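# Move the bottle tray onto the other bench

## Task

Carry the tray holding bottles and beakers until it rests entirely on the second bench, with every bottle and beaker still upright inside the tray. The task fails if any bottle or beaker leans as far as half-way over, reaches the floor, or, for the glass beakers, drops more than a few centimetres or takes a hard knock, since that breaks them. Finish by releasing the tray and moving the robot away from it. The robot must not topple or be left leaning, or the task fails.

## Robot and tools

Robot: a Rainbow Robotics RB-Y1. It has a two-wheel differential base with two rear casters, 0.66 m long and 0.58 m wide, whose front edge sits 0.10 m ahead of the drive axle. A folding leg (ankle, knee, hip) carries a chest, and the chest carries a head and two 7-joint arms, each with a parallel gripper. Each arm is rated for 3 kg. Heavy weight held far in front of the wheels can tip the robot forward, and nothing stops that. A loose object may occasionally get a brief shove from outside.

Frames: the base frame has its origin on the floor midway between the drive wheels, x forward, y left, z up. The chest, left_hand and right_hand readings are in this frame. A hand point is the spot between its finger pads; the fingers point along its -z and close along its x. Reported hand positions drift from the truth, more at long reach. Odometry is the base frame at scene start. It only counts wheel turns, so slipping looks like travel. Heading runs -3.142 to 3.142, positive to the left.

execute_actions: "actions" is a list with one action, or empty to just read state and images. An action may hold "base", "joints", or both, plus optional "speeds" and "min_time_s". Motions start together and may finish at different times. "cameras" picks image sources from head_camera, left_wrist_camera, right_wrist_camera, or "all" (omitted or null also means all; [] means none). The "pictures" line lists the images in order.
- base: exactly one of {"translate_m": d}, a straight drive offset in metres from where the base now is, -3 to 3, forward positive; or {"rotate_rad": d}, an in-place turn offset in radians, -3.2 to 3.2, left (counter-clockwise seen from above) positive. No sideways motion. A base move that would take over 8.667 s at its top speed is refused. Offsets count from the base position in the last reported state.
- joints: one dictionary for the whole robot, keyed by joint name, each value an absolute target (radians, grippers in metres). Ranges: torso_squat_rad 0 to 1.2 (0 is tall; more lowers a level chest); torso_shift_rad -0.3 to 0.6 (positive pushes the hips forward); torso_pitch_rad -0.2 to 1.4 (positive bows forward); torso_yaw_rad -1.5 to 1.5 (positive left). Shoulder_pitch -2.356 to 2.356 (0 hangs, negative raises forward and inward). left_shoulder_roll_rad 0 to 3.141 (positive raises outward left); right_shoulder_roll_rad -3.141 to 0 (negative raises outward right). Shoulder_yaw -2.094 to 2.094, elbow -2.617 to 0.01 (negative bends), forearm_roll -3.141 to 3.141, wrist_pitch -1.57 to 1.919 (negative tips the hand forward), hand_roll -2.705 to 2.705. For yaw and rolls, positive is leftward or counter-clockwise from above on both arms. Gripper_m 0 to 0.1 is the pad gap. head_pan_rad -0.523 to 0.523 (positive left, relative to chest); head_tilt_rad -0.35 to 1.57 (positive down). Joints reach "done" within ±0.02 (grippers ±0.004). The torso also obeys: squat+shift <= 1.52; squat-shift+pitch <= 1.57; shift+0.5 pitch-0.4 squat <= 0.7; shift+0.3 pitch-0.5 squat <= 0.39. Breaking one leaves the commanded torso joints partway and "off_target".
- speeds: caps for this action only: translate_m 0.05 to 0.4 m/s, rotate_rad 0.1 to 1.509 rad/s. The top value is the default.
- min_time_s: 0.1 to 8 s, the shortest duration for each arm and head motion in the action.
An unknown key or out-of-range number rejects the call and nothing moves. A joint or base left out may still be driving toward an earlier target, unseen in the status lines.

Grasping: command an opening at least 0.005 m under the object's width. "off_target" on the gripper is then expected.

Result lines: base_status and joint_status report how each motion ended. "done" (for the base, the wheels turned the full amount, slip included). "off_target": resting short and possibly still pushing. "contact_stop": torso or arm met strong resistance (an obstacle, too much load, or an arm pinched, even against the robot itself). "time_out": it ran too long. "stopped_with_arm": the torso halted because an arm hit something. "limit_stop_at_own_body": a guard halted an arm or the torso just before it touched the robot's own body; move them apart. "limit_stop_at_motor_heat": a heat stop. A contact stop, time-out or stopped_with_arm on one joint freezes its whole group (torso joints; left arm; right arm), and the stopped joints hold where they are. To recover, back off in a separate action, arms first, then torso. If both hands grip one object and the torso contact-stops right at start with nothing in the way, resend every arm joint at its current joint_positions value, then resend the torso. "joint command not followed" with a "cause:" line means an arm-collision check refused that arm's targets (grippers still act); those may be retried on later actions until valid targets are sent. on_its_own lists what the call did not command; "held at" gives a held target. A torque fault or OVER-TEMPERATURE FAULT halts everything and skips the rest of the call; resend targets afterwards. MOTOR HOT warns from 65 °C. After any stop, later moving calls in the same reply are skipped.

wait: seconds 0 to 10; nothing new is commanded. zoom_image: camera and region [x0, y0, x1, y1] in pixels of its latest full image, at most 504 by 504. read_manual: licence texts only. finished_scene: scene is the current scene's number; it ends the scene for good and reports success.

Avoid: driving into furniture (the base will not stop and may keep shoving; a bent leg can poke past the front edge); letting the leg push furniture, which can slide the robot back unnoticed; arms striking or pressing each other, grippers included; tilting, jolting or dropping the tray; heavy loads held far forward; holding loads long enough to overheat motors.

Each tool is called after ">>>" as name(argument=value, ...), one argument or row to a line, values as JSON.

## Session

I'll start by looking at the current state and images.

>>> execute_actions(
  actions=[],
)

Scene clock: 0.00 s.
base_odometry: x=+0.000 y=+0.000 heading=+0.000 (m, m, rad; odometry frame)
base_status: not commanded
joint_positions: torso_squat_rad=+0.350 torso_shift_rad=+0.001 torso_pitch_rad=+0.001 torso_yaw_rad=-0.001 left_shoulder_pitch_rad=+0.021 left_shoulder_roll_rad=+0.036 left_shoulder_yaw_rad=+0.035 left_elbow_rad=-0.190 left_forearm_roll_rad=-0.022 left_wrist_pitch_rad=+0.012 left_hand_roll_rad=+0.040 left_gripper_m=+0.100 right_shoulder_pitch_rad=-0.014 right_shoulder_roll_rad=-0.031 right_shoulder_yaw_rad=+0.026 right_elbow_rad=-0.257 right_forearm_roll_rad=+0.035 right_wrist_pitch_rad=+0.041 right_hand_roll_rad=+0.052 right_gripper_m=+0.100 head_pan_rad=+0.000 head_tilt_rad=+0.399
joint_status: not commanded
chest: x=-0.2270 y=+0.0000 z=+1.2476 quat_wxyz=(+1.000, +0.000, +0.001, +0.000) (m; base frame)
left_hand: x=-0.1534 y=+0.2512 z=+0.5662 quat_wxyz=(+0.996, +0.019, -0.078, +0.028) (m; base frame)
right_hand: x=-0.1022 y=-0.2403 z=+0.5728 quat_wxyz=(+0.992, -0.020, -0.113, +0.060) (m; base frame)
pictures: head_camera, left_wrist_camera, right_wrist_camera
Images, in order (width x height): head_camera 896x504, left_wrist_camera 644x364, right_wrist_camera 644x364.

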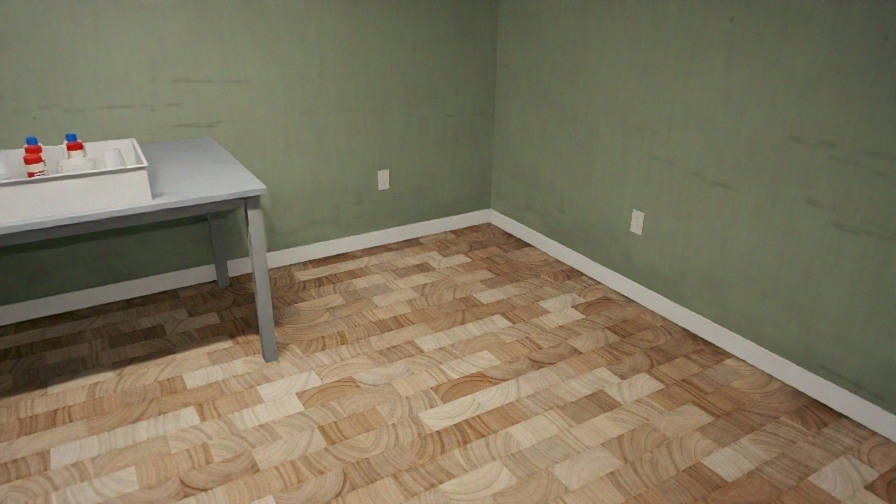

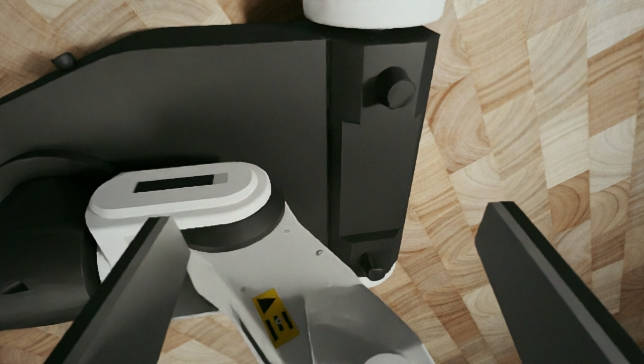

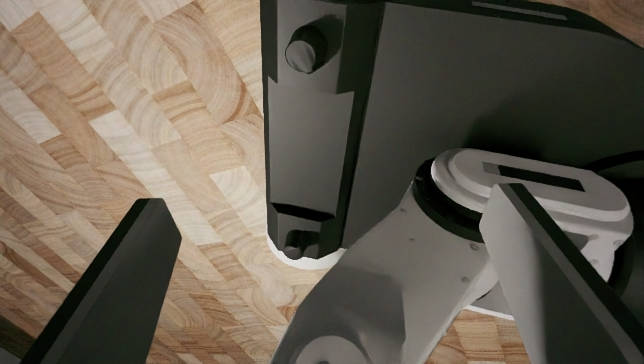

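>>> execute_actions(
  actions=[
    {"joints": {"head_pan_rad": 0.52}},
  ],
  cameras=["head_camera"],
)

Scene clock: 1.57 s.
base_odometry: x=+0.000 y=+0.000 heading=+0.000 (m, m, rad; odometry frame)
base_status: not commanded
joint_positions: torso_squat_rad=+0.350 torso_shift_rad=+0.001 torso_pitch_rad=+0.001 torso_yaw_rad=-0.001 left_shoulder_pitch_rad=+0.021 left_shoulder_roll_rad=+0.036 left_shoulder_yaw_rad=+0.035 left_elbow_rad=-0.190 left_forearm_roll_rad=-0.022 left_wrist_pitch_rad=+0.012 left_hand_roll_rad=+0.040 left_gripper_m=+0.100 right_shoulder_pitch_rad=-0.014 right_shoulder_roll_rad=-0.031 right_shoulder_yaw_rad=+0.026 right_elbow_rad=-0.257 right_forearm_roll_rad=+0.035 right_wrist_pitch_rad=+0.041 right_hand_roll_rad=+0.052 right_gripper_m=+0.100 head_pan_rad=+0.520 head_tilt_rad=+0.399
joint_status: all done
chest: x=-0.2270 y=+0.0000 z=+1.2476 quat_wxyz=(+1.000, +0.000, +0.001, +0.000) (m; base frame)
left_hand: x=-0.1534 y=+0.2512 z=+0.5662 quat_wxyz=(+0.996, +0.019, -0.078, +0.028) (m; base frame)
right_hand: x=-0.1022 y=-0.2403 z=+0.5728 quat_wxyz=(+0.992, -0.020, -0.113, +0.060) (m; base frame)
pictures: head_camera
camera_calibration (this result's frames):
head_camera: T_world_to_cam=[[0.452782, -0.891615, -0.00326445, 0.100689], [-0.356378, -0.177618, -0.917304, 1.31102], [0.817302, 0.416502, -0.398175, 0.688018], [0, 0, 0, 1]] pos_world=[-0.140689, 0.0360763, 1.47688]
Images, in order (width x height): head_camera 896x504.

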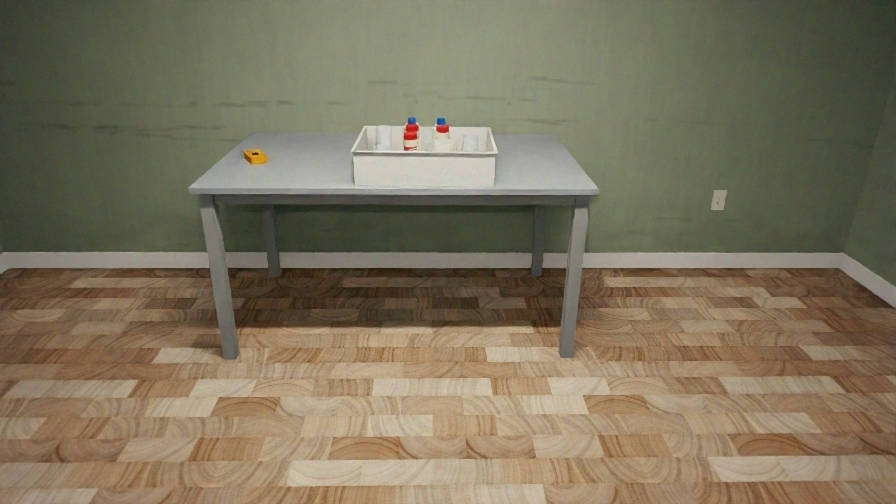

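>>> zoom_image(
  camera="head_camera",
  region=[330, 100, 520, 207],
)

Region (330, 100, 520, 207) of head_camera's 896x504 image, scaled by 2.653, with more detail than that image has; it fills the top 284 rows of this view, and the rest is white.

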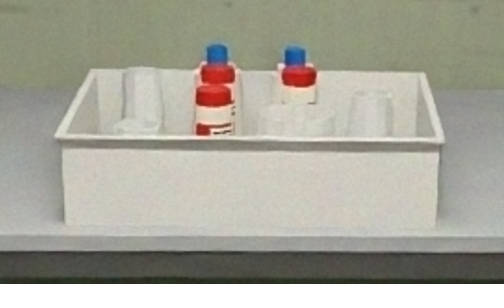

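>>> execute_actions(
  actions=[
    {"base": {"rotate_rad": 0.6}, "joints": {"torso_yaw_rad": 1.3, "head_pan_rad": 0.52, "head_tilt_rad": 0.3, "left_shoulder_pitch_rad": -0.313, "left_shoulder_roll_rad": 0.045, "left_shoulder_yaw_rad": 0.201, "left_elbow_rad": -1.5, "left_forearm_roll_rad": 0, "left_wrist_pitch_rad": 1.8, "left_hand_roll_rad": 1.47, "right_shoulder_pitch_rad": -0.313, "right_shoulder_roll_rad": -0.045, "right_shoulder_yaw_rad": -0.201, "right_elbow_rad": -1.5, "right_forearm_roll_rad": 0, "right_wrist_pitch_rad": 1.8, "right_hand_roll_rad": -1.47}},
  ],
  cameras=["head_camera"],
)

Scene clock: 22.77 s.
base_odometry: x=+0.000 y=+0.000 heading=+0.599 (m, m, rad; odometry frame)
base_status: done
joint_positions: torso_squat_rad=+0.350 torso_shift_rad=+0.001 torso_pitch_rad=+0.001 torso_yaw_rad=+1.300 left_shoulder_pitch_rad=-0.313 left_shoulder_roll_rad=+0.045 left_shoulder_yaw_rad=+0.201 left_elbow_rad=-1.500 left_forearm_roll_rad=+0.000 left_wrist_pitch_rad=+1.800 left_hand_roll_rad=+1.470 left_gripper_m=+0.100 right_shoulder_pitch_rad=-0.313 right_shoulder_roll_rad=-0.045 right_shoulder_yaw_rad=-0.201 right_elbow_rad=-1.500 right_forearm_roll_rad=+0.000 right_wrist_pitch_rad=+1.800 right_hand_roll_rad=-1.470 right_gripper_m=+0.100 head_pan_rad=+0.520 head_tilt_rad=+0.300
joint_status: all done
chest: x=-0.2269 y=+0.0000 z=+1.2476 quat_wxyz=(+0.796, +0.000, +0.001, +0.605) (m; base frame)
left_hand: x=-0.3767 y=+0.4207 z=+0.8704 quat_wxyz=(+0.136, +0.000, +0.000, +0.991) (m; base frame)
right_hand: x=+0.1175 y=+0.2835 z=+0.8699 quat_wxyz=(+0.991, +0.000, +0.001, -0.134) (m; base frame)
pictures: head_camera
camera_calibration (this result's frames):
head_camera: T_world_to_cam=[[0.979941, 0.199081, -0.00912881, 0.228637], [0.0521267, -0.300258, -0.952433, 1.45274], [-0.192352, 0.932851, -0.304612, 0.322956], [0, 0, 0, 1]] pos_world=[-0.237656, 0.0894082, 1.4841]
Images, in order (width x height): head_camera 896x504.

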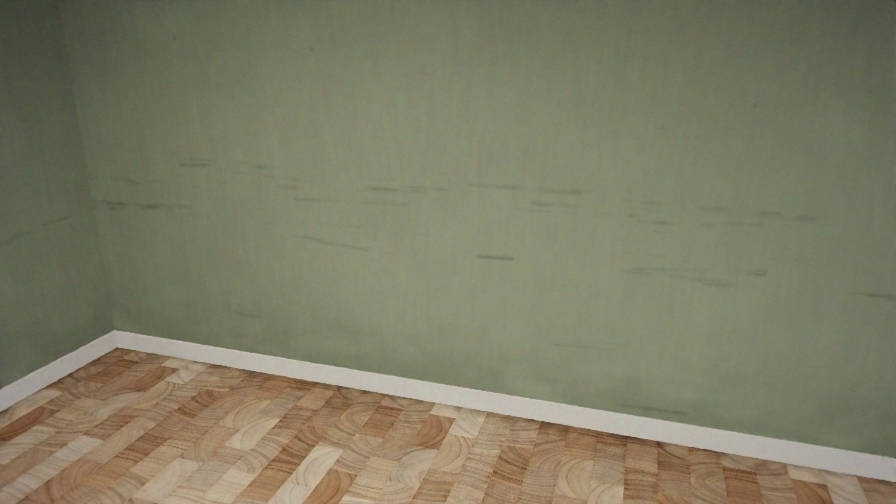

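>>> execute_actions(
  actions=[
    {"base": {"rotate_rad": 0.9}, "joints": {"torso_yaw_rad": 1.5}},
  ],
  cameras=["head_camera"],
)

Scene clock: 27.80 s.
base_odometry: x=+0.000 y=+0.000 heading=+1.499 (m, m, rad; odometry frame)
base_status: done
joint_positions: torso_squat_rad=+0.350 torso_shift_rad=+0.001 torso_pitch_rad=+0.001 torso_yaw_rad=+1.499 left_shoulder_pitch_rad=-0.313 left_shoulder_roll_rad=+0.045 left_shoulder_yaw_rad=+0.201 left_elbow_rad=-1.500 left_forearm_roll_rad=+0.000 left_wrist_pitch_rad=+1.800 left_hand_roll_rad=+1.470 left_gripper_m=+0.100 right_shoulder_pitch_rad=-0.313 right_shoulder_roll_rad=-0.045 right_shoulder_yaw_rad=-0.201 right_elbow_rad=-1.500 right_forearm_roll_rad=+0.000 right_wrist_pitch_rad=+1.800 right_hand_roll_rad=-1.470 right_gripper_m=+0.100 head_pan_rad=+0.520 head_tilt_rad=+0.300
joint_status: all done
chest: x=-0.2270 y=+0.0000 z=+1.2476 quat_wxyz=(+0.732, +0.000, +0.001, +0.681) (m; base frame)
left_hand: x=-0.4571 y=+0.3828 z=+0.8705 quat_wxyz=(+0.036, +0.000, +0.000, +0.999) (m; base frame)
right_hand: x=+0.0545 y=+0.3461 z=+0.8699 quat_wxyz=(+0.999, +0.000, +0.001, -0.035) (m; base frame)
pictures: head_camera
camera_calibration (this result's frames):
head_camera: T_world_to_cam=[[0.921149, 0.389104, -0.00913627, 0.215318], [0.11044, -0.283815, -0.952498, 1.46605], [-0.373214, 0.876383, -0.304408, 0.281645], [0, 0, 0, 1]] pos_world=[-0.255136, 0.0854787, 1.48412]
Images, in order (width x height): head_camera 896x504.

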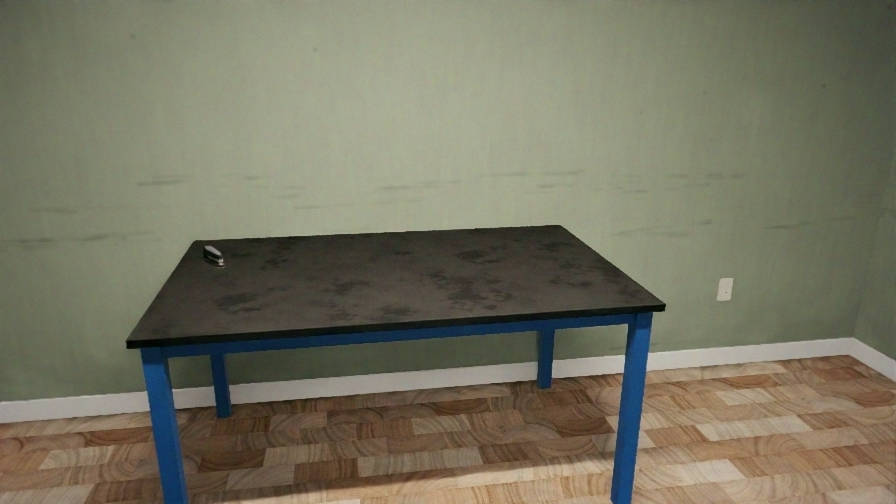

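>>> execute_actions(
  actions=[
    {"base": {"rotate_rad": -0.89}, "joints": {"torso_yaw_rad": 0.0, "torso_squat_rad": 0.05, "head_pan_rad": 0.0, "head_tilt_rad": 0.45}},
  ],
  cameras=[],
)

>>> execute_actions(
  actions=[
    {"base": {"translate_m": 1.3}, "joints": {"head_tilt_rad": 0.6, "head_pan_rad": -0.1}},
  ],
  cameras=["head_camera"],
)

Scene clock: 41.70 s.
base_odometry: x=-0.001 y=-0.001 heading=+0.609 (m, m, rad; odometry frame)
base_status: done
joint_positions: torso_squat_rad=+0.050 torso_shift_rad=+0.001 torso_pitch_rad=+0.001 torso_yaw_rad=+0.000 left_shoulder_pitch_rad=-0.313 left_shoulder_roll_rad=+0.045 left_shoulder_yaw_rad=+0.201 left_elbow_rad=-1.500 left_forearm_roll_rad=+0.000 left_wrist_pitch_rad=+1.800 left_hand_roll_rad=+1.470 left_gripper_m=+0.100 right_shoulder_pitch_rad=-0.313 right_shoulder_roll_rad=-0.045 right_shoulder_yaw_rad=-0.201 right_elbow_rad=-1.500 right_forearm_roll_rad=+0.000 right_wrist_pitch_rad=+1.800 right_hand_roll_rad=-1.470 right_gripper_m=+0.100 head_pan_rad=+0.000 head_tilt_rad=+0.450
joint_status: all done
chest: x=-0.2268 y=-0.0001 z=+1.2891 quat_wxyz=(+1.000, +0.000, +0.001, +0.000) (m; base frame)
left_hand: x=+0.1383 y=+0.2563 z=+0.9113 quat_wxyz=(+0.708, +0.000, +0.001, +0.707) (m; base frame)
right_hand: x=+0.1381 y=-0.2567 z=+0.9114 quat_wxyz=(+0.708, -0.001, +0.001, -0.707) (m; base frame)
pictures: none
No camera images: the call's "cameras" was empty. Leave "cameras" out to get every camera's image.

Scene clock: 46.50 s.
base_odometry: x=+1.066 y=+0.743 heading=+0.608 (m, m, rad; odometry frame)
base_status: done
joint_positions: torso_squat_rad=+0.050 torso_shift_rad=+0.001 torso_pitch_rad=+0.001 torso_yaw_rad=+0.000 left_shoulder_pitch_rad=-0.313 left_shoulder_roll_rad=+0.045 left_shoulder_yaw_rad=+0.201 left_elbow_rad=-1.500 left_forearm_roll_rad=+0.000 left_wrist_pitch_rad=+1.800 left_hand_roll_rad=+1.470 left_gripper_m=+0.100 right_shoulder_pitch_rad=-0.313 right_shoulder_roll_rad=-0.045 right_shoulder_yaw_rad=-0.201 right_elbow_rad=-1.500 right_forearm_roll_rad=+0.000 right_wrist_pitch_rad=+1.800 right_hand_roll_rad=-1.470 right_gripper_m=+0.100 head_pan_rad=-0.100 head_tilt_rad=+0.600
joint_status: all done
chest: x=-0.2269 y=-0.0001 z=+1.2891 quat_wxyz=(+1.000, +0.000, +0.001, +0.000) (m; base frame)
left_hand: x=+0.1383 y=+0.2563 z=+0.9114 quat_wxyz=(+0.708, +0.000, +0.001, +0.707) (m; base frame)
right_hand: x=+0.1382 y=-0.2566 z=+0.9115 quat_wxyz=(+0.708, -0.001, +0.001, -0.707) (m; base frame)
pictures: head_camera
camera_calibration (this result's frames):
head_camera: T_world_to_cam=[[-0.148371, -0.988904, 0.00738415, -0.038076], [-0.567563, 0.0790352, -0.819528, 1.16029], [0.809851, -0.125785, -0.572992, 0.963238], [0, 0, 0, 1]] pos_world=[-0.12719, -0.00819651, 1.5031]
Images, in order (width x height): head_camera 896x504.

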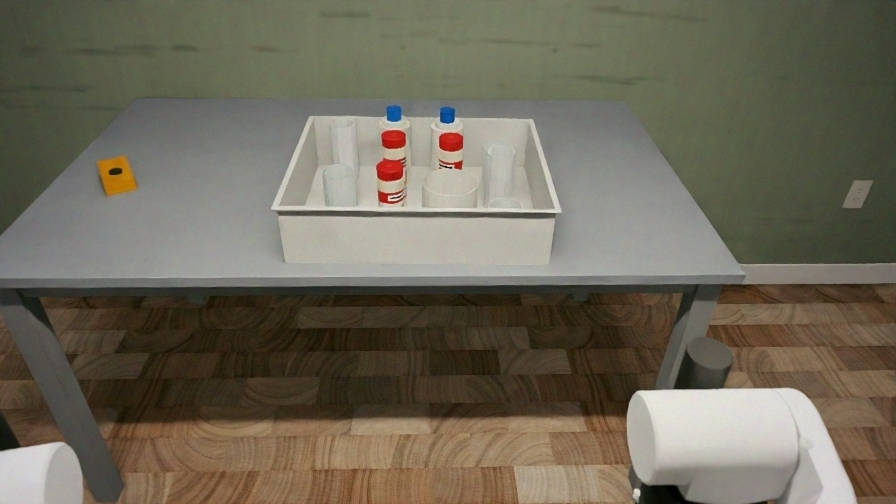

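>>> zoom_image(
  camera="head_camera",
  region=[260, 95, 580, 295],
)

Region (260, 95, 580, 295) of head_camera's 896x504 image, scaled by 1.575, with more detail than that image has; it fills the top 315 rows of this view, and the rest is white.

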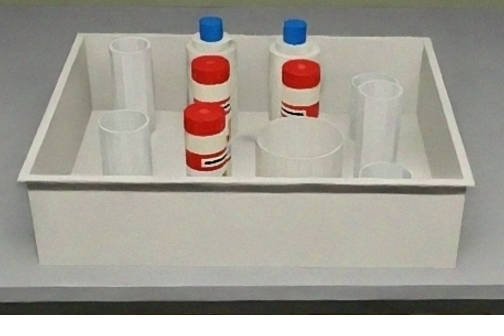

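>>> execute_actions(
  actions=[
    {"base": {"translate_m": 0.186}, "joints": {"torso_squat_rad": 0.0, "torso_shift_rad": 0.15, "torso_pitch_rad": 0.2, "head_tilt_rad": 0.55, "head_pan_rad": 0.05, "left_shoulder_pitch_rad": -0.7025, "left_shoulder_roll_rad": 0.134, "left_shoulder_yaw_rad": 0.326, "left_elbow_rad": -1.55, "left_forearm_roll_rad": 0, "left_wrist_pitch_rad": 1.9, "left_hand_roll_rad": 1.454, "right_shoulder_pitch_rad": -0.7025, "right_shoulder_roll_rad": -0.134, "right_shoulder_yaw_rad": -0.326, "right_elbow_rad": -1.55, "right_forearm_roll_rad": 0, "right_wrist_pitch_rad": 1.9, "right_hand_roll_rad": -1.454, "left_gripper_m": 0.08, "right_gripper_m": 0.08}},
  ],
  cameras=[],
)

>>> execute_actions(
  actions=[
    {"base": {"rotate_rad": -0.151}},
  ],
)

Scene clock: 62.70 s.
base_odometry: x=+1.219 y=+0.849 heading=+0.608 (m, m, rad; odometry frame)
base_status: done
joint_positions: torso_squat_rad=+0.000 torso_shift_rad=+0.150 torso_pitch_rad=+0.200 torso_yaw_rad=+0.000 left_shoulder_pitch_rad=-0.703 left_shoulder_roll_rad=+0.134 left_shoulder_yaw_rad=+0.326 left_elbow_rad=-1.550 left_forearm_roll_rad=+0.000 left_wrist_pitch_rad=+1.900 left_hand_roll_rad=+1.454 left_gripper_m=+0.080 right_shoulder_pitch_rad=-0.702 right_shoulder_roll_rad=-0.134 right_shoulder_yaw_rad=-0.326 right_elbow_rad=-1.550 right_forearm_roll_rad=+0.000 right_wrist_pitch_rad=+1.900 right_hand_roll_rad=-1.454 right_gripper_m=+0.080 head_pan_rad=+0.050 head_tilt_rad=+0.550
joint_status: all done
chest: x=-0.0617 y=-0.0001 z=+1.2759 quat_wxyz=(+0.995, +0.000, +0.100, +0.000) (m; base frame)
left_hand: x=+0.3819 y=+0.2699 z=+0.9837 quat_wxyz=(+0.706, -0.042, -0.054, +0.705) (m; base frame)
right_hand: x=+0.3819 y=-0.2701 z=+0.9838 quat_wxyz=(+0.706, +0.042, -0.054, -0.705) (m; base frame)
pictures: none
No camera images: the call's "cameras" was empty. Leave "cameras" out to get every camera's image.

Scene clock: 64.17 s.
base_odometry: x=+1.219 y=+0.849 heading=+0.458 (m, m, rad; odometry frame)
base_status: done
joint_positions: torso_squat_rad=+0.000 torso_shift_rad=+0.150 torso_pitch_rad=+0.200 torso_yaw_rad=+0.000 left_shoulder_pitch_rad=-0.703 left_shoulder_roll_rad=+0.134 left_shoulder_yaw_rad=+0.326 left_elbow_rad=-1.550 left_forearm_roll_rad=+0.000 left_wrist_pitch_rad=+1.900 left_hand_roll_rad=+1.454 left_gripper_m=+0.080 right_shoulder_pitch_rad=-0.702 right_shoulder_roll_rad=-0.134 right_shoulder_yaw_rad=-0.326 right_elbow_rad=-1.550 right_forearm_roll_rad=+0.000 right_wrist_pitch_rad=+1.900 right_hand_roll_rad=-1.454 right_gripper_m=+0.080 head_pan_rad=+0.050 head_tilt_rad=+0.550
joint_status: not commanded
chest: x=-0.0618 y=-0.0001 z=+1.2759 quat_wxyz=(+0.995, +0.000, +0.100, +0.000) (m; base frame)
left_hand: x=+0.3819 y=+0.2699 z=+0.9838 quat_wxyz=(+0.706, -0.042, -0.054, +0.705) (m; base frame)
right_hand: x=+0.3819 y=-0.2701 z=+0.9839 quat_wxyz=(+0.706, +0.042, -0.054, -0.705) (m; base frame)
pictures: head_camera, left_wrist_camera, right_wrist_camera
camera_calibration (this result's frames):
head_camera: T_world_to_cam=[[0.00171501, -0.999988, 0.00450367, -0.00332592], [-0.688485, -0.00444704, -0.725237, 1.12013], [0.725249, -0.00185692, -0.688485, 0.954968], [0, 0, 0, 1]] pos_world=[0.0786113, 0.0034287, 1.46986]
left_wrist_camera: T_world_to_cam=[[0.040871, 0.998274, 0.0421824, -0.325971], [0.677634, -0.0587188, 0.733052, -0.932094], [0.734263, -0.00137634, -0.678864, 0.472855], [0, 0, 0, 1]] pos_world=[0.297741, 0.271327, 1.01803]
right_wrist_camera: T_world_to_cam=[[0.0538413, 0.998517, 0.00811047, 0.246377], [0.649544, -0.0411909, 0.759207, -0.975132], [0.758415, -0.0356086, -0.650798, 0.428503], [0, 0, 0, 1]] pos_world=[0.295143, -0.270919, 1.0172]
Images, in order (width x height): head_camera 896x504, left_wrist_camera 644x364, right_wrist_camera 644x364.

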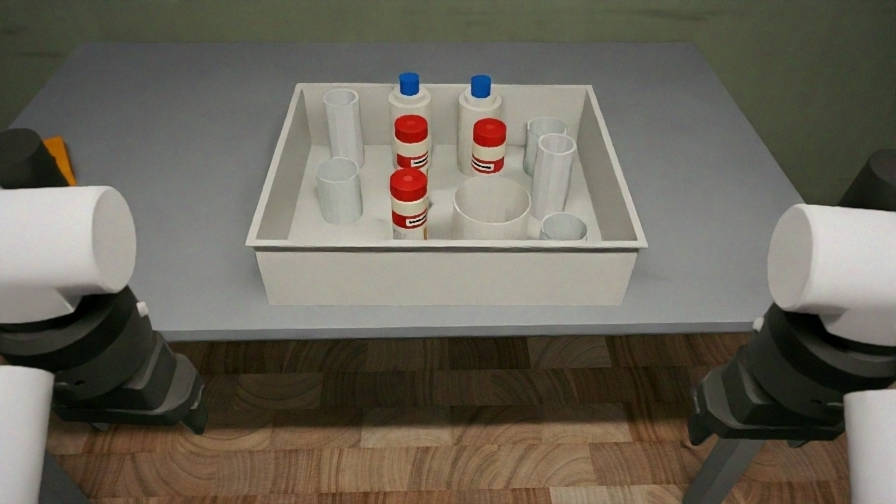

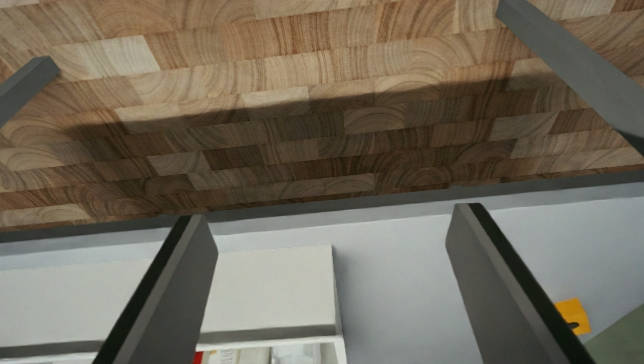

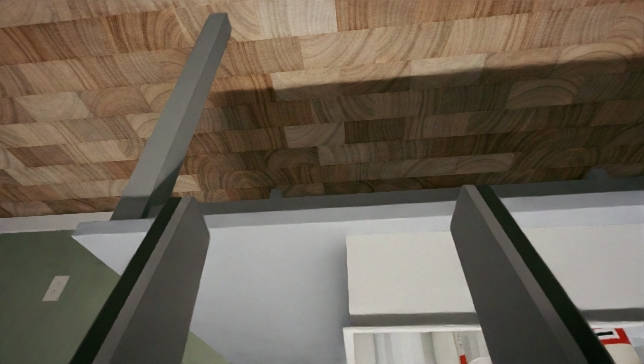

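>>> zoom_image(
  camera="head_camera",
  region=[500, 70, 680, 320],
)

>>> zoom_image(
  camera="head_camera",
  region=[230, 70, 410, 320],
)

Region (500, 70, 680, 320) of head_camera's 896x504 image, scaled by 2.016, with more detail than that image has; it fills the left 363 columns of this view, and the rest is white.

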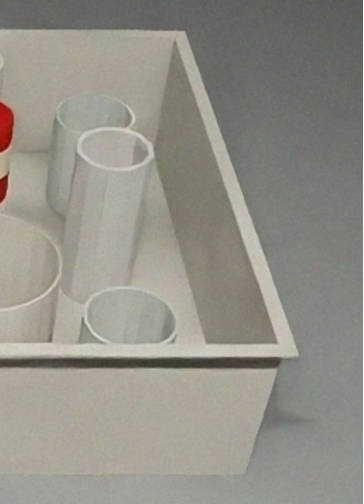

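Region (230, 70, 410, 320) of head_camera's 896x504 image, scaled by 2.016, with more detail than that image has; it fills the left 363 columns of this view, and the rest is white.

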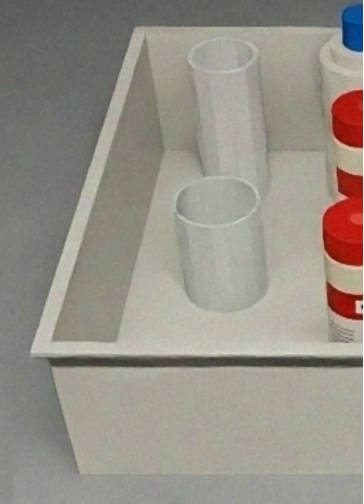

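>>> execute_actions(
  actions=[
    {"base": {"translate_m": 0.57}, "joints": {"head_tilt_rad": 0.9, "left_gripper_m": 0.06, "right_gripper_m": 0.06}},
  ],
)

Scene clock: 75.50 s.
base_odometry: x=+1.730 y=+1.101 heading=+0.458 (m, m, rad; odometry frame)
base_status: done
joint_positions: torso_squat_rad=+0.000 torso_shift_rad=+0.150 torso_pitch_rad=+0.200 torso_yaw_rad=+0.000 left_shoulder_pitch_rad=-0.703 left_shoulder_roll_rad=+0.134 left_shoulder_yaw_rad=+0.326 left_elbow_rad=-1.550 left_forearm_roll_rad=+0.000 left_wrist_pitch_rad=+1.900 left_hand_roll_rad=+1.454 left_gripper_m=+0.060 right_shoulder_pitch_rad=-0.702 right_shoulder_roll_rad=-0.134 right_shoulder_yaw_rad=-0.326 right_elbow_rad=-1.550 right_forearm_roll_rad=+0.000 right_wrist_pitch_rad=+1.900 right_hand_roll_rad=-1.454 right_gripper_m=+0.060 head_pan_rad=+0.050 head_tilt_rad=+0.900
joint_status: all done
chest: x=-0.0618 y=-0.0001 z=+1.2759 quat_wxyz=(+0.995, +0.000, +0.100, +0.000) (m; base frame)
left_hand: x=+0.3818 y=+0.2699 z=+0.9838 quat_wxyz=(+0.706, -0.042, -0.054, +0.705) (m; base frame)
right_hand: x=+0.3818 y=-0.2701 z=+0.9839 quat_wxyz=(+0.706, +0.042, -0.054, -0.705) (m; base frame)
pictures: head_camera, left_wrist_camera, right_wrist_camera
camera_calibration (this result's frames):
head_camera: T_world_to_cam=[[0.00941036, -0.999758, 0.0198819, -0.0258912], [-0.895081, -0.017286, -0.445568, 0.709539], [0.445804, -0.013603, -0.895027, 1.25804], [0, 0, 0, 1]] pos_world=[0.0744997, 0.00349322, 1.44264]
left_wrist_camera: T_world_to_cam=[[0.0408586, 0.998274, 0.0421833, -0.325971], [0.677583, -0.058711, 0.733099, -0.932126], [0.734311, -0.00137075, -0.678812, 0.472867], [0, 0, 0, 1]] pos_world=[0.29768, 0.27133, 1.01808]
right_wrist_camera: T_world_to_cam=[[0.0538428, 0.998516, 0.00811846, 0.246371], [0.649474, -0.0411947, 0.759267, -0.975182], [0.758475, -0.0356084, -0.650728, 0.428491], [0, 0, 0, 1]] pos_world=[0.29509, -0.27092, 1.01726]
Images, in order (width x height): head_camera 896x504, left_wrist_camera 644x364, right_wrist_camera 644x364.

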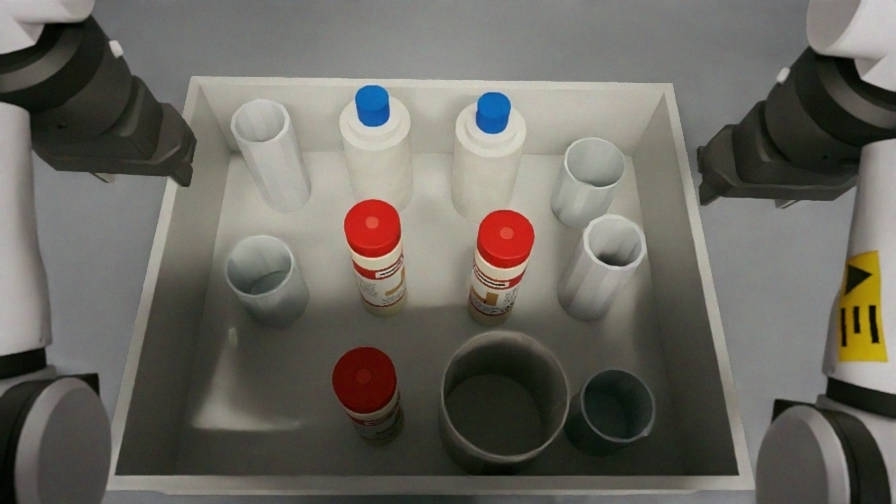

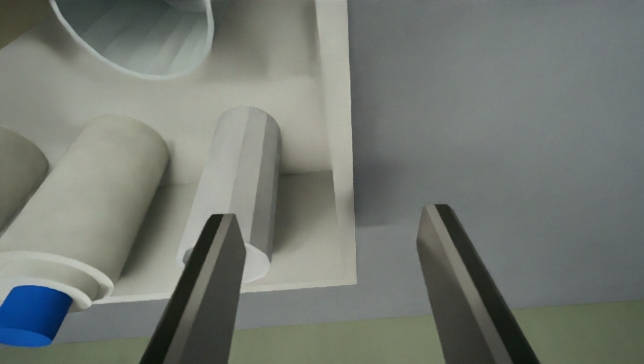

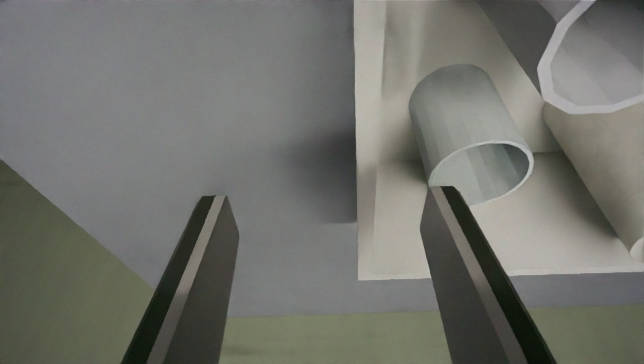

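>>> zoom_image(
  camera="left_wrist_camera",
  region=[200, 0, 480, 300],
)

>>> zoom_image(
  camera="right_wrist_camera",
  region=[190, 0, 470, 300],
)

Region (200, 0, 480, 300) of left_wrist_camera's 644x364 image, scaled by 1.680, with more detail than that image has; it fills the left 470 columns of this view, and the rest is white.

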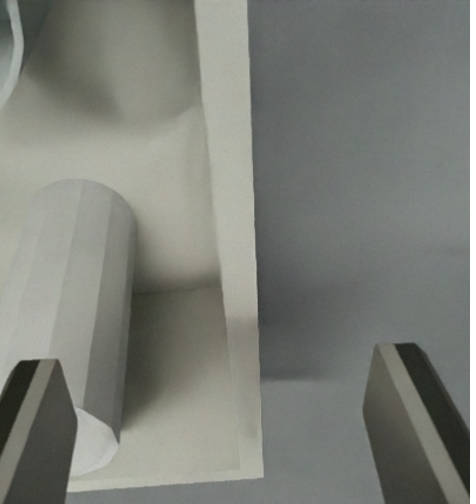

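Region (190, 0, 470, 300) of right_wrist_camera's 644x364 image, scaled by 1.680, with more detail than that image has; it fills the left 470 columns of this view, and the rest is white.

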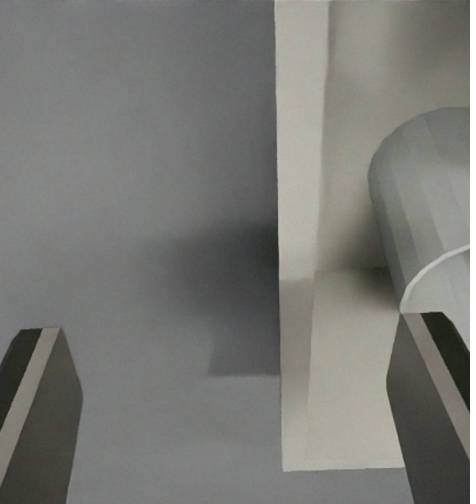

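>>> execute_actions(
  actions=[
    {"joints": {"torso_shift_rad": 0.18, "left_shoulder_pitch_rad": -0.703, "left_shoulder_roll_rad": 0.141, "left_shoulder_yaw_rad": 0.338, "left_elbow_rad": -1.315, "left_forearm_roll_rad": 0, "left_wrist_pitch_rad": 1.804, "left_hand_roll_rad": 1.465, "right_shoulder_pitch_rad": -0.702, "right_shoulder_roll_rad": -0.1155, "right_shoulder_yaw_rad": -0.293, "right_elbow_rad": -1.328, "right_forearm_roll_rad": 0, "right_wrist_pitch_rad": 1.809, "right_hand_roll_rad": -1.467}, "min_time_s": 1.0},
  ],
)

Scene clock: 92.47 s.
base_odometry: x=+1.730 y=+1.101 heading=+0.458 (m, m, rad; odometry frame)
base_status: not commanded
joint_positions: torso_squat_rad=+0.000 torso_shift_rad=+0.180 torso_pitch_rad=+0.200 torso_yaw_rad=+0.000 left_shoulder_pitch_rad=-0.703 left_shoulder_roll_rad=+0.141 left_shoulder_yaw_rad=+0.338 left_elbow_rad=-1.315 left_forearm_roll_rad=+0.000 left_wrist_pitch_rad=+1.804 left_hand_roll_rad=+1.465 left_gripper_m=+0.060 right_shoulder_pitch_rad=-0.702 right_shoulder_roll_rad=-0.116 right_shoulder_yaw_rad=-0.293 right_elbow_rad=-1.328 right_forearm_roll_rad=+0.000 right_wrist_pitch_rad=+1.809 right_hand_roll_rad=-1.467 right_gripper_m=+0.060 head_pan_rad=+0.050 head_tilt_rad=+0.900
joint_status: all done
chest: x=-0.0411 y=-0.0001 z=+1.2724 quat_wxyz=(+0.995, +0.000, +0.100, +0.000) (m; base frame)
left_hand: x=+0.3848 y=+0.2734 z=+0.9204 quat_wxyz=(+0.699, +0.000, +0.000, +0.715) (m; base frame)
right_hand: x=+0.3847 y=-0.2528 z=+0.9203 quat_wxyz=(+0.716, +0.000, +0.000, -0.698) (m; base frame)
pictures: head_camera, left_wrist_camera, right_wrist_camera
camera_calibration (this result's frames):
head_camera: T_world_to_cam=[[0.00941791, -0.999758, 0.0198781, -0.0260122], [-0.895105, -0.0172903, -0.44552, 0.726499], [0.445756, -0.0135972, -0.895051, 1.24573], [0, 0, 0, 1]] pos_world=[0.0952453, 0.00349392, 1.43918]
left_wrist_camera: T_world_to_cam=[[0.0208911, 0.999572, 0.0204957, -0.299609], [0.771402, -0.0291566, 0.63568, -0.841966], [0.636005, 0.00253033, -0.771681, 0.549848], [0, 0, 0, 1]] pos_world=[0.306047, 0.273541, 0.965668]
right_wrist_camera: T_world_to_cam=[[0.0318416, 0.999352, 0.016812, 0.230127], [0.747492, -0.0349762, 0.663349, -0.875883], [0.663507, -0.00855525, -0.748121, 0.518478], [0, 0, 0, 1]] pos_world=[0.303375, -0.256177, 0.965032]
Images, in order (width x height): head_camera 896x504, left_wrist_camera 644x364, right_wrist_camera 644x364.

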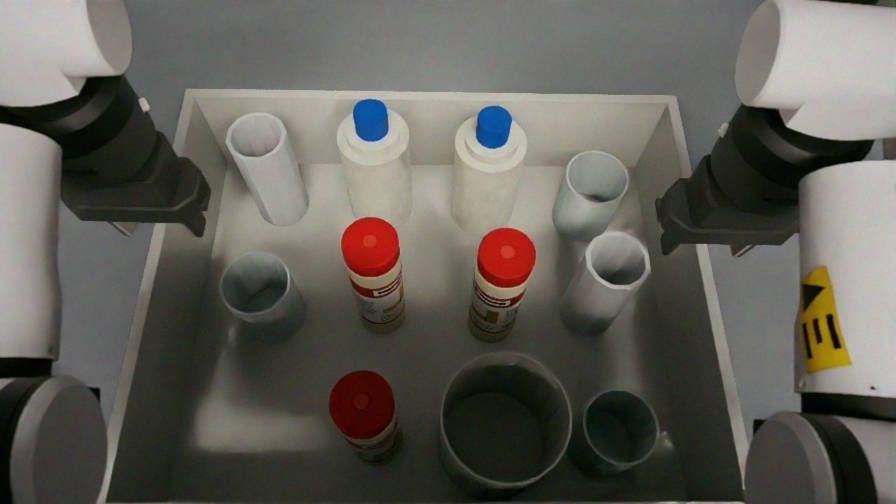

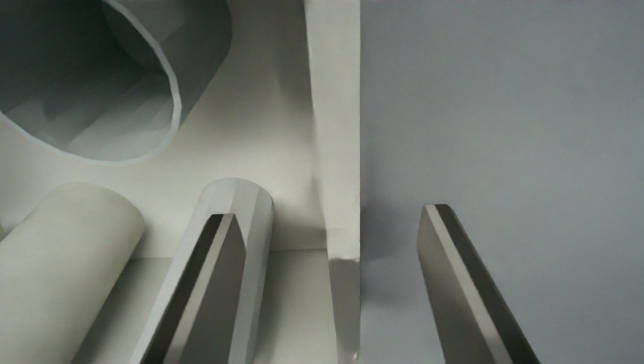

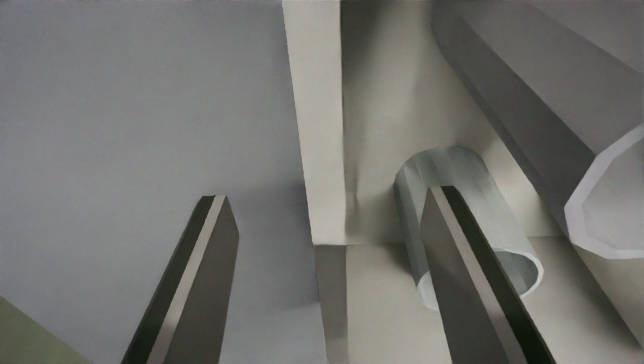

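>>> execute_actions(
  actions=[
    {"joints": {"torso_squat_rad": 0.3, "left_shoulder_roll_rad": 0.143, "left_shoulder_yaw_rad": 0.342, "right_shoulder_pitch_rad": -0.742, "right_shoulder_roll_rad": -0.1264, "right_shoulder_yaw_rad": -0.300, "right_elbow_rad": -1.263, "right_wrist_pitch_rad": 1.785, "right_hand_roll_rad": -1.467}, "min_time_s": 0.8},
  ],
)

Scene clock: 100.23 s.
base_odometry: x=+1.730 y=+1.101 heading=+0.458 (m, m, rad; odometry frame)
base_status: not commanded
joint_positions: torso_squat_rad=+0.300 torso_shift_rad=+0.180 torso_pitch_rad=+0.200 torso_yaw_rad=+0.000 left_shoulder_pitch_rad=-0.703 left_shoulder_roll_rad=+0.143 left_shoulder_yaw_rad=+0.342 left_elbow_rad=-1.315 left_forearm_roll_rad=+0.000 left_wrist_pitch_rad=+1.804 left_hand_roll_rad=+1.465 left_gripper_m=+0.060 right_shoulder_pitch_rad=-0.742 right_shoulder_roll_rad=-0.126 right_shoulder_yaw_rad=-0.300 right_elbow_rad=-1.263 right_forearm_roll_rad=+0.000 right_wrist_pitch_rad=+1.785 right_hand_roll_rad=-1.467 right_gripper_m=+0.060 head_pan_rad=+0.050 head_tilt_rad=+0.900
joint_status: all done
chest: x=-0.0468 y=+0.0000 z=+1.2417 quat_wxyz=(+0.995, +0.000, +0.100, +0.000) (m; base frame)
left_hand: x=+0.3793 y=+0.2751 z=+0.8900 quat_wxyz=(+0.697, -0.001, +0.000, +0.717) (m; base frame)
right_hand: x=+0.3887 y=-0.2523 z=+0.8896 quat_wxyz=(+0.717, +0.000, +0.000, -0.697) (m; base frame)
pictures: head_camera, left_wrist_camera, right_wrist_camera
camera_calibration (this result's frames):
head_camera: T_world_to_cam=[[0.00941429, -0.999758, 0.0198801, -0.025343], [-0.895014, -0.0172907, -0.445703, 0.707939], [0.445939, -0.013597, -0.89496, 1.22065], [0, 0, 0, 1]] pos_world=[0.0895192, 0.00350107, 1.40847]
left_wrist_camera: T_world_to_cam=[[0.0164767, 0.999657, 0.0203766, -0.298865], [0.770955, -0.0256787, 0.636372, -0.819713], [0.636676, 0.00522416, -0.771114, 0.528434], [0, 0, 0, 1]] pos_world=[0.300445, 0.274952, 0.935215]
right_wrist_camera: T_world_to_cam=[[0.0288398, 0.999445, 0.0166935, 0.231369], [0.74809, -0.0326573, 0.662793, -0.857675], [0.66297, -0.00662653, -0.748617, 0.49403], [0, 0, 0, 1]] pos_world=[0.307419, -0.255976, 0.934438]
Images, in order (width x height): head_camera 896x504, left_wrist_camera 644x364, right_wrist_camera 644x364.

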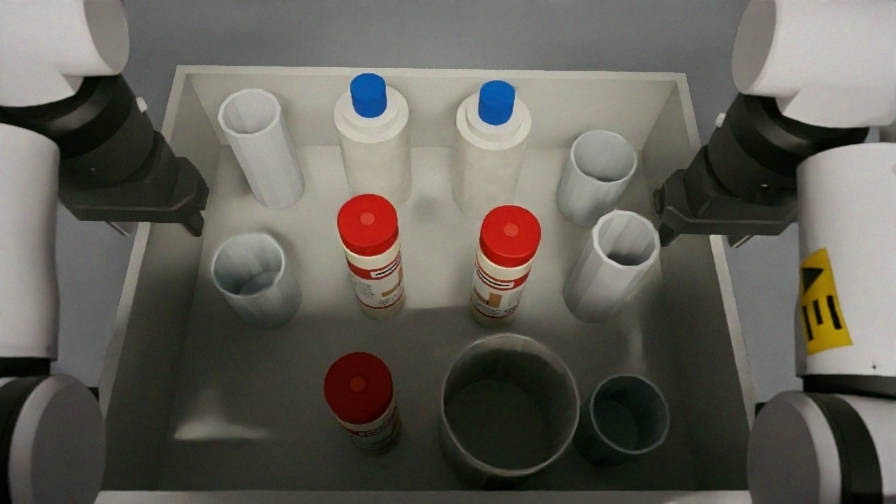

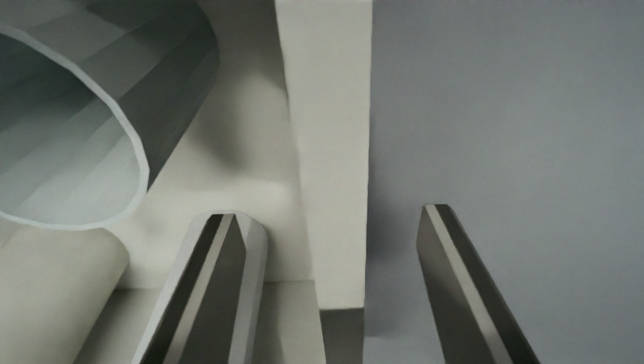

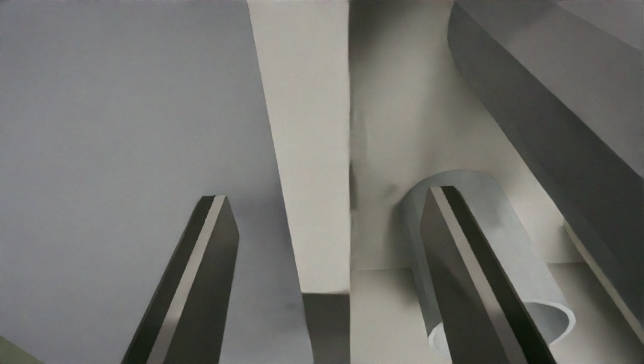

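>>> zoom_image(
  camera="head_camera",
  region=[560, 130, 800, 330],
)

Region (560, 130, 800, 330) of head_camera's 896x504 image, scaled by 2.100, with more detail than that image has.

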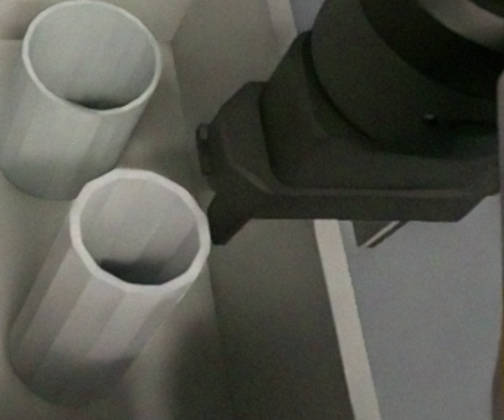

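>>> execute_actions(
  actions=[
    {"joints": {"left_gripper_m": 0.0, "right_gripper_m": 0.0}},
  ],
)

Scene clock: 107.80 s.
base_odometry: x=+1.730 y=+1.101 heading=+0.458 (m, m, rad; odometry frame)
base_status: not commanded
joint_positions: torso_squat_rad=+0.300 torso_shift_rad=+0.180 torso_pitch_rad=+0.200 torso_yaw_rad=+0.000 left_shoulder_pitch_rad=-0.702 left_shoulder_roll_rad=+0.145 left_shoulder_yaw_rad=+0.342 left_elbow_rad=-1.315 left_forearm_roll_rad=-0.001 left_wrist_pitch_rad=+1.804 left_hand_roll_rad=+1.465 left_gripper_m=+0.011 right_shoulder_pitch_rad=-0.741 right_shoulder_roll_rad=-0.127 right_shoulder_yaw_rad=-0.300 right_elbow_rad=-1.263 right_forearm_roll_rad=+0.000 right_wrist_pitch_rad=+1.785 right_hand_roll_rad=-1.467 right_gripper_m=+0.010 head_pan_rad=+0.050 head_tilt_rad=+0.900
joint_status: left_gripper_m off_target (ended at +0.011, target +0.000); right_gripper_m off_target (ended at +0.010, target +0.000)
chest: x=-0.0468 y=+0.0000 z=+1.2417 quat_wxyz=(+0.995, +0.000, +0.100, +0.000) (m; base frame)
left_hand: x=+0.3792 y=+0.2766 z=+0.8900 quat_wxyz=(+0.696, +0.000, -0.001, +0.718) (m; base frame)
right_hand: x=+0.3887 y=-0.2531 z=+0.8896 quat_wxyz=(+0.716, -0.001, +0.000, -0.698) (m; base frame)
pictures: head_camera, left_wrist_camera, right_wrist_camera
camera_calibration (this result's frames):
head_camera: T_world_to_cam=[[0.00945989, -0.999757, 0.0198971, -0.0253361], [-0.895019, -0.0173389, -0.445691, 0.707928], [0.445927, -0.0135921, -0.894966, 1.22065], [0, 0, 0, 1]] pos_world=[0.0895263, 0.00353595, 1.40846]
left_wrist_camera: T_world_to_cam=[[0.0145198, 0.999643, 0.022419, -0.301429], [0.771024, -0.0254693, 0.636297, -0.819629], [0.636641, 0.00804666, -0.771118, 0.527769], [0, 0, 0, 1]] pos_world=[0.300331, 0.276199, 0.935258]
right_wrist_camera: T_world_to_cam=[[0.0299224, 0.999431, 0.0155486, 0.232781], [0.748031, -0.032708, 0.662857, -0.857773], [0.662988, -0.00820342, -0.748585, 0.493614], [0, 0, 0, 1]] pos_world=[0.307416, -0.256655, 0.934474]
Images, in order (width x height): head_camera 896x504, left_wrist_camera 644x364, right_wrist_camera 644x364.

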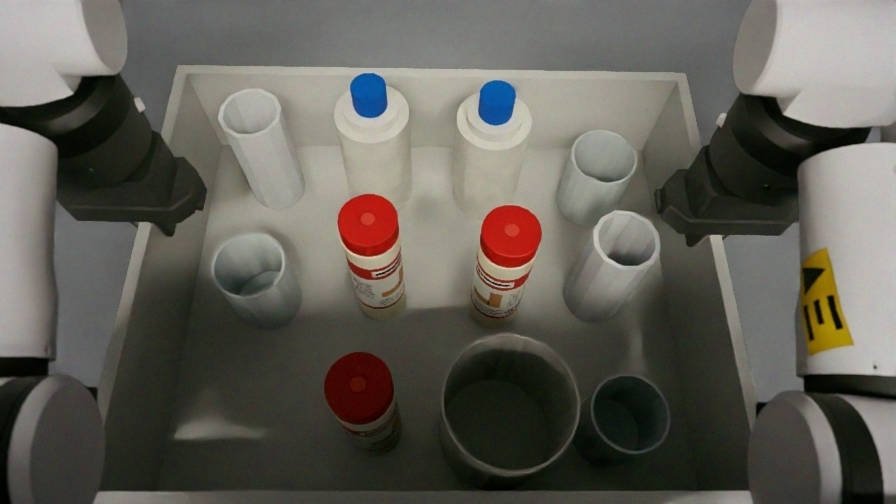

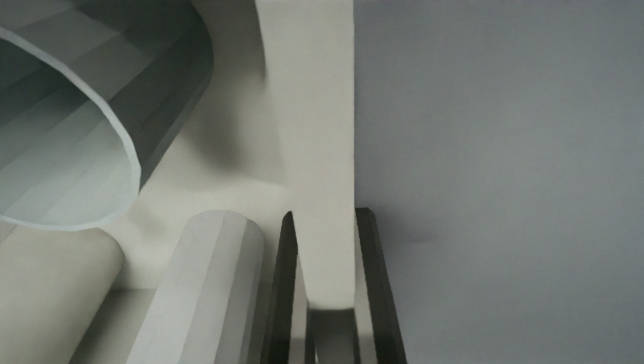

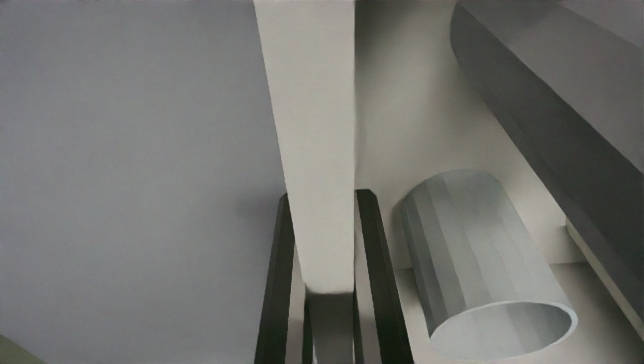

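>>> execute_actions(
  actions=[
    {"joints": {"torso_squat_rad": 0.0, "left_shoulder_roll_rad": 0.145, "right_shoulder_roll_rad": -0.127}},
  ],
)

Scene clock: 112.23 s.
base_odometry: x=+1.730 y=+1.101 heading=+0.458 (m, m, rad; odometry frame)
base_status: not commanded
joint_positions: torso_squat_rad=+0.000 torso_shift_rad=+0.181 torso_pitch_rad=+0.201 torso_yaw_rad=+0.000 left_shoulder_pitch_rad=-0.701 left_shoulder_roll_rad=+0.145 left_shoulder_yaw_rad=+0.342 left_elbow_rad=-1.314 left_forearm_roll_rad=+0.000 left_wrist_pitch_rad=+1.804 left_hand_roll_rad=+1.465 left_gripper_m=+0.011 right_shoulder_pitch_rad=-0.740 right_shoulder_roll_rad=-0.127 right_shoulder_yaw_rad=-0.300 right_elbow_rad=-1.262 right_forearm_roll_rad=+0.000 right_wrist_pitch_rad=+1.785 right_hand_roll_rad=-1.467 right_gripper_m=+0.010 head_pan_rad=+0.050 head_tilt_rad=+0.900
joint_status: all done
chest: x=-0.0404 y=+0.0000 z=+1.2723 quat_wxyz=(+0.995, +0.000, +0.101, +0.000) (m; base frame)
left_hand: x=+0.3845 y=+0.2771 z=+0.9195 quat_wxyz=(+0.696, +0.001, +0.000, +0.718) (m; base frame)
right_hand: x=+0.3938 y=-0.2533 z=+0.9187 quat_wxyz=(+0.716, -0.002, +0.001, -0.698) (m; base frame)
pictures: head_camera, left_wrist_camera, right_wrist_camera
camera_calibration (this result's frames):
head_camera: T_world_to_cam=[[0.00948044, -0.999757, 0.0198855, -0.0259962], [-0.895665, -0.0173325, -0.444392, 0.725634], [0.444629, -0.0135977, -0.895611, 1.24595], [0, 0, 0, 1]] pos_world=[0.0961863, 0.00352907, 1.43887]
left_wrist_camera: T_world_to_cam=[[0.0139944, 0.999646, 0.0226224, -0.302635], [0.77299, -0.0251672, 0.633919, -0.841168], [0.634264, 0.00861555, -0.773068, 0.549633], [0, 0, 0, 1]] pos_world=[0.305837, 0.276623, 0.964983]
right_wrist_camera: T_world_to_cam=[[0.0303923, 0.999415, 0.0157112, 0.23198], [0.750685, -0.0332011, 0.659825, -0.879236], [0.659961, -0.00825949, -0.751255, 0.515688], [0, 0, 0, 1]] pos_world=[0.312645, -0.256777, 0.963911]
Images, in order (width x height): head_camera 896x504, left_wrist_camera 644x364, right_wrist_camera 644x364.

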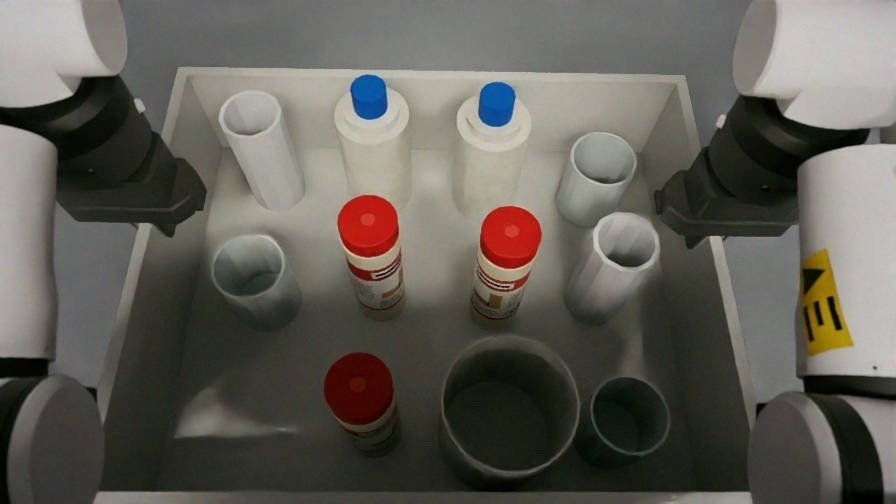

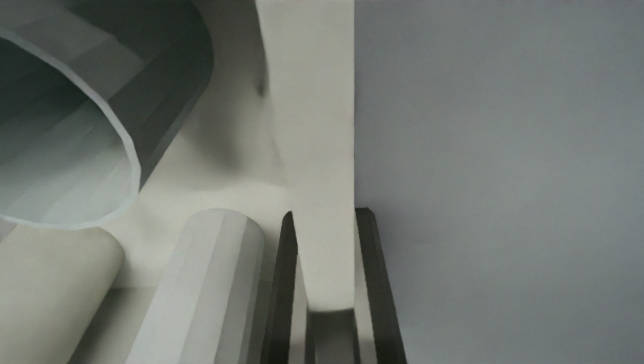

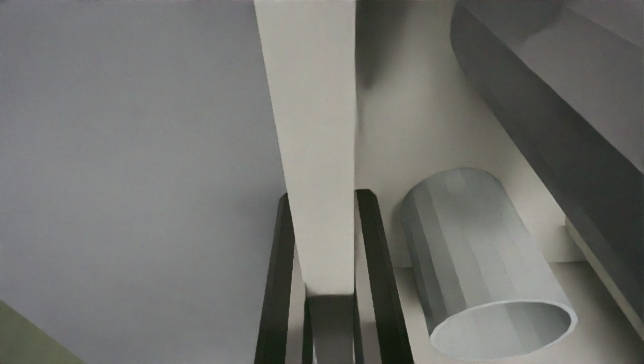

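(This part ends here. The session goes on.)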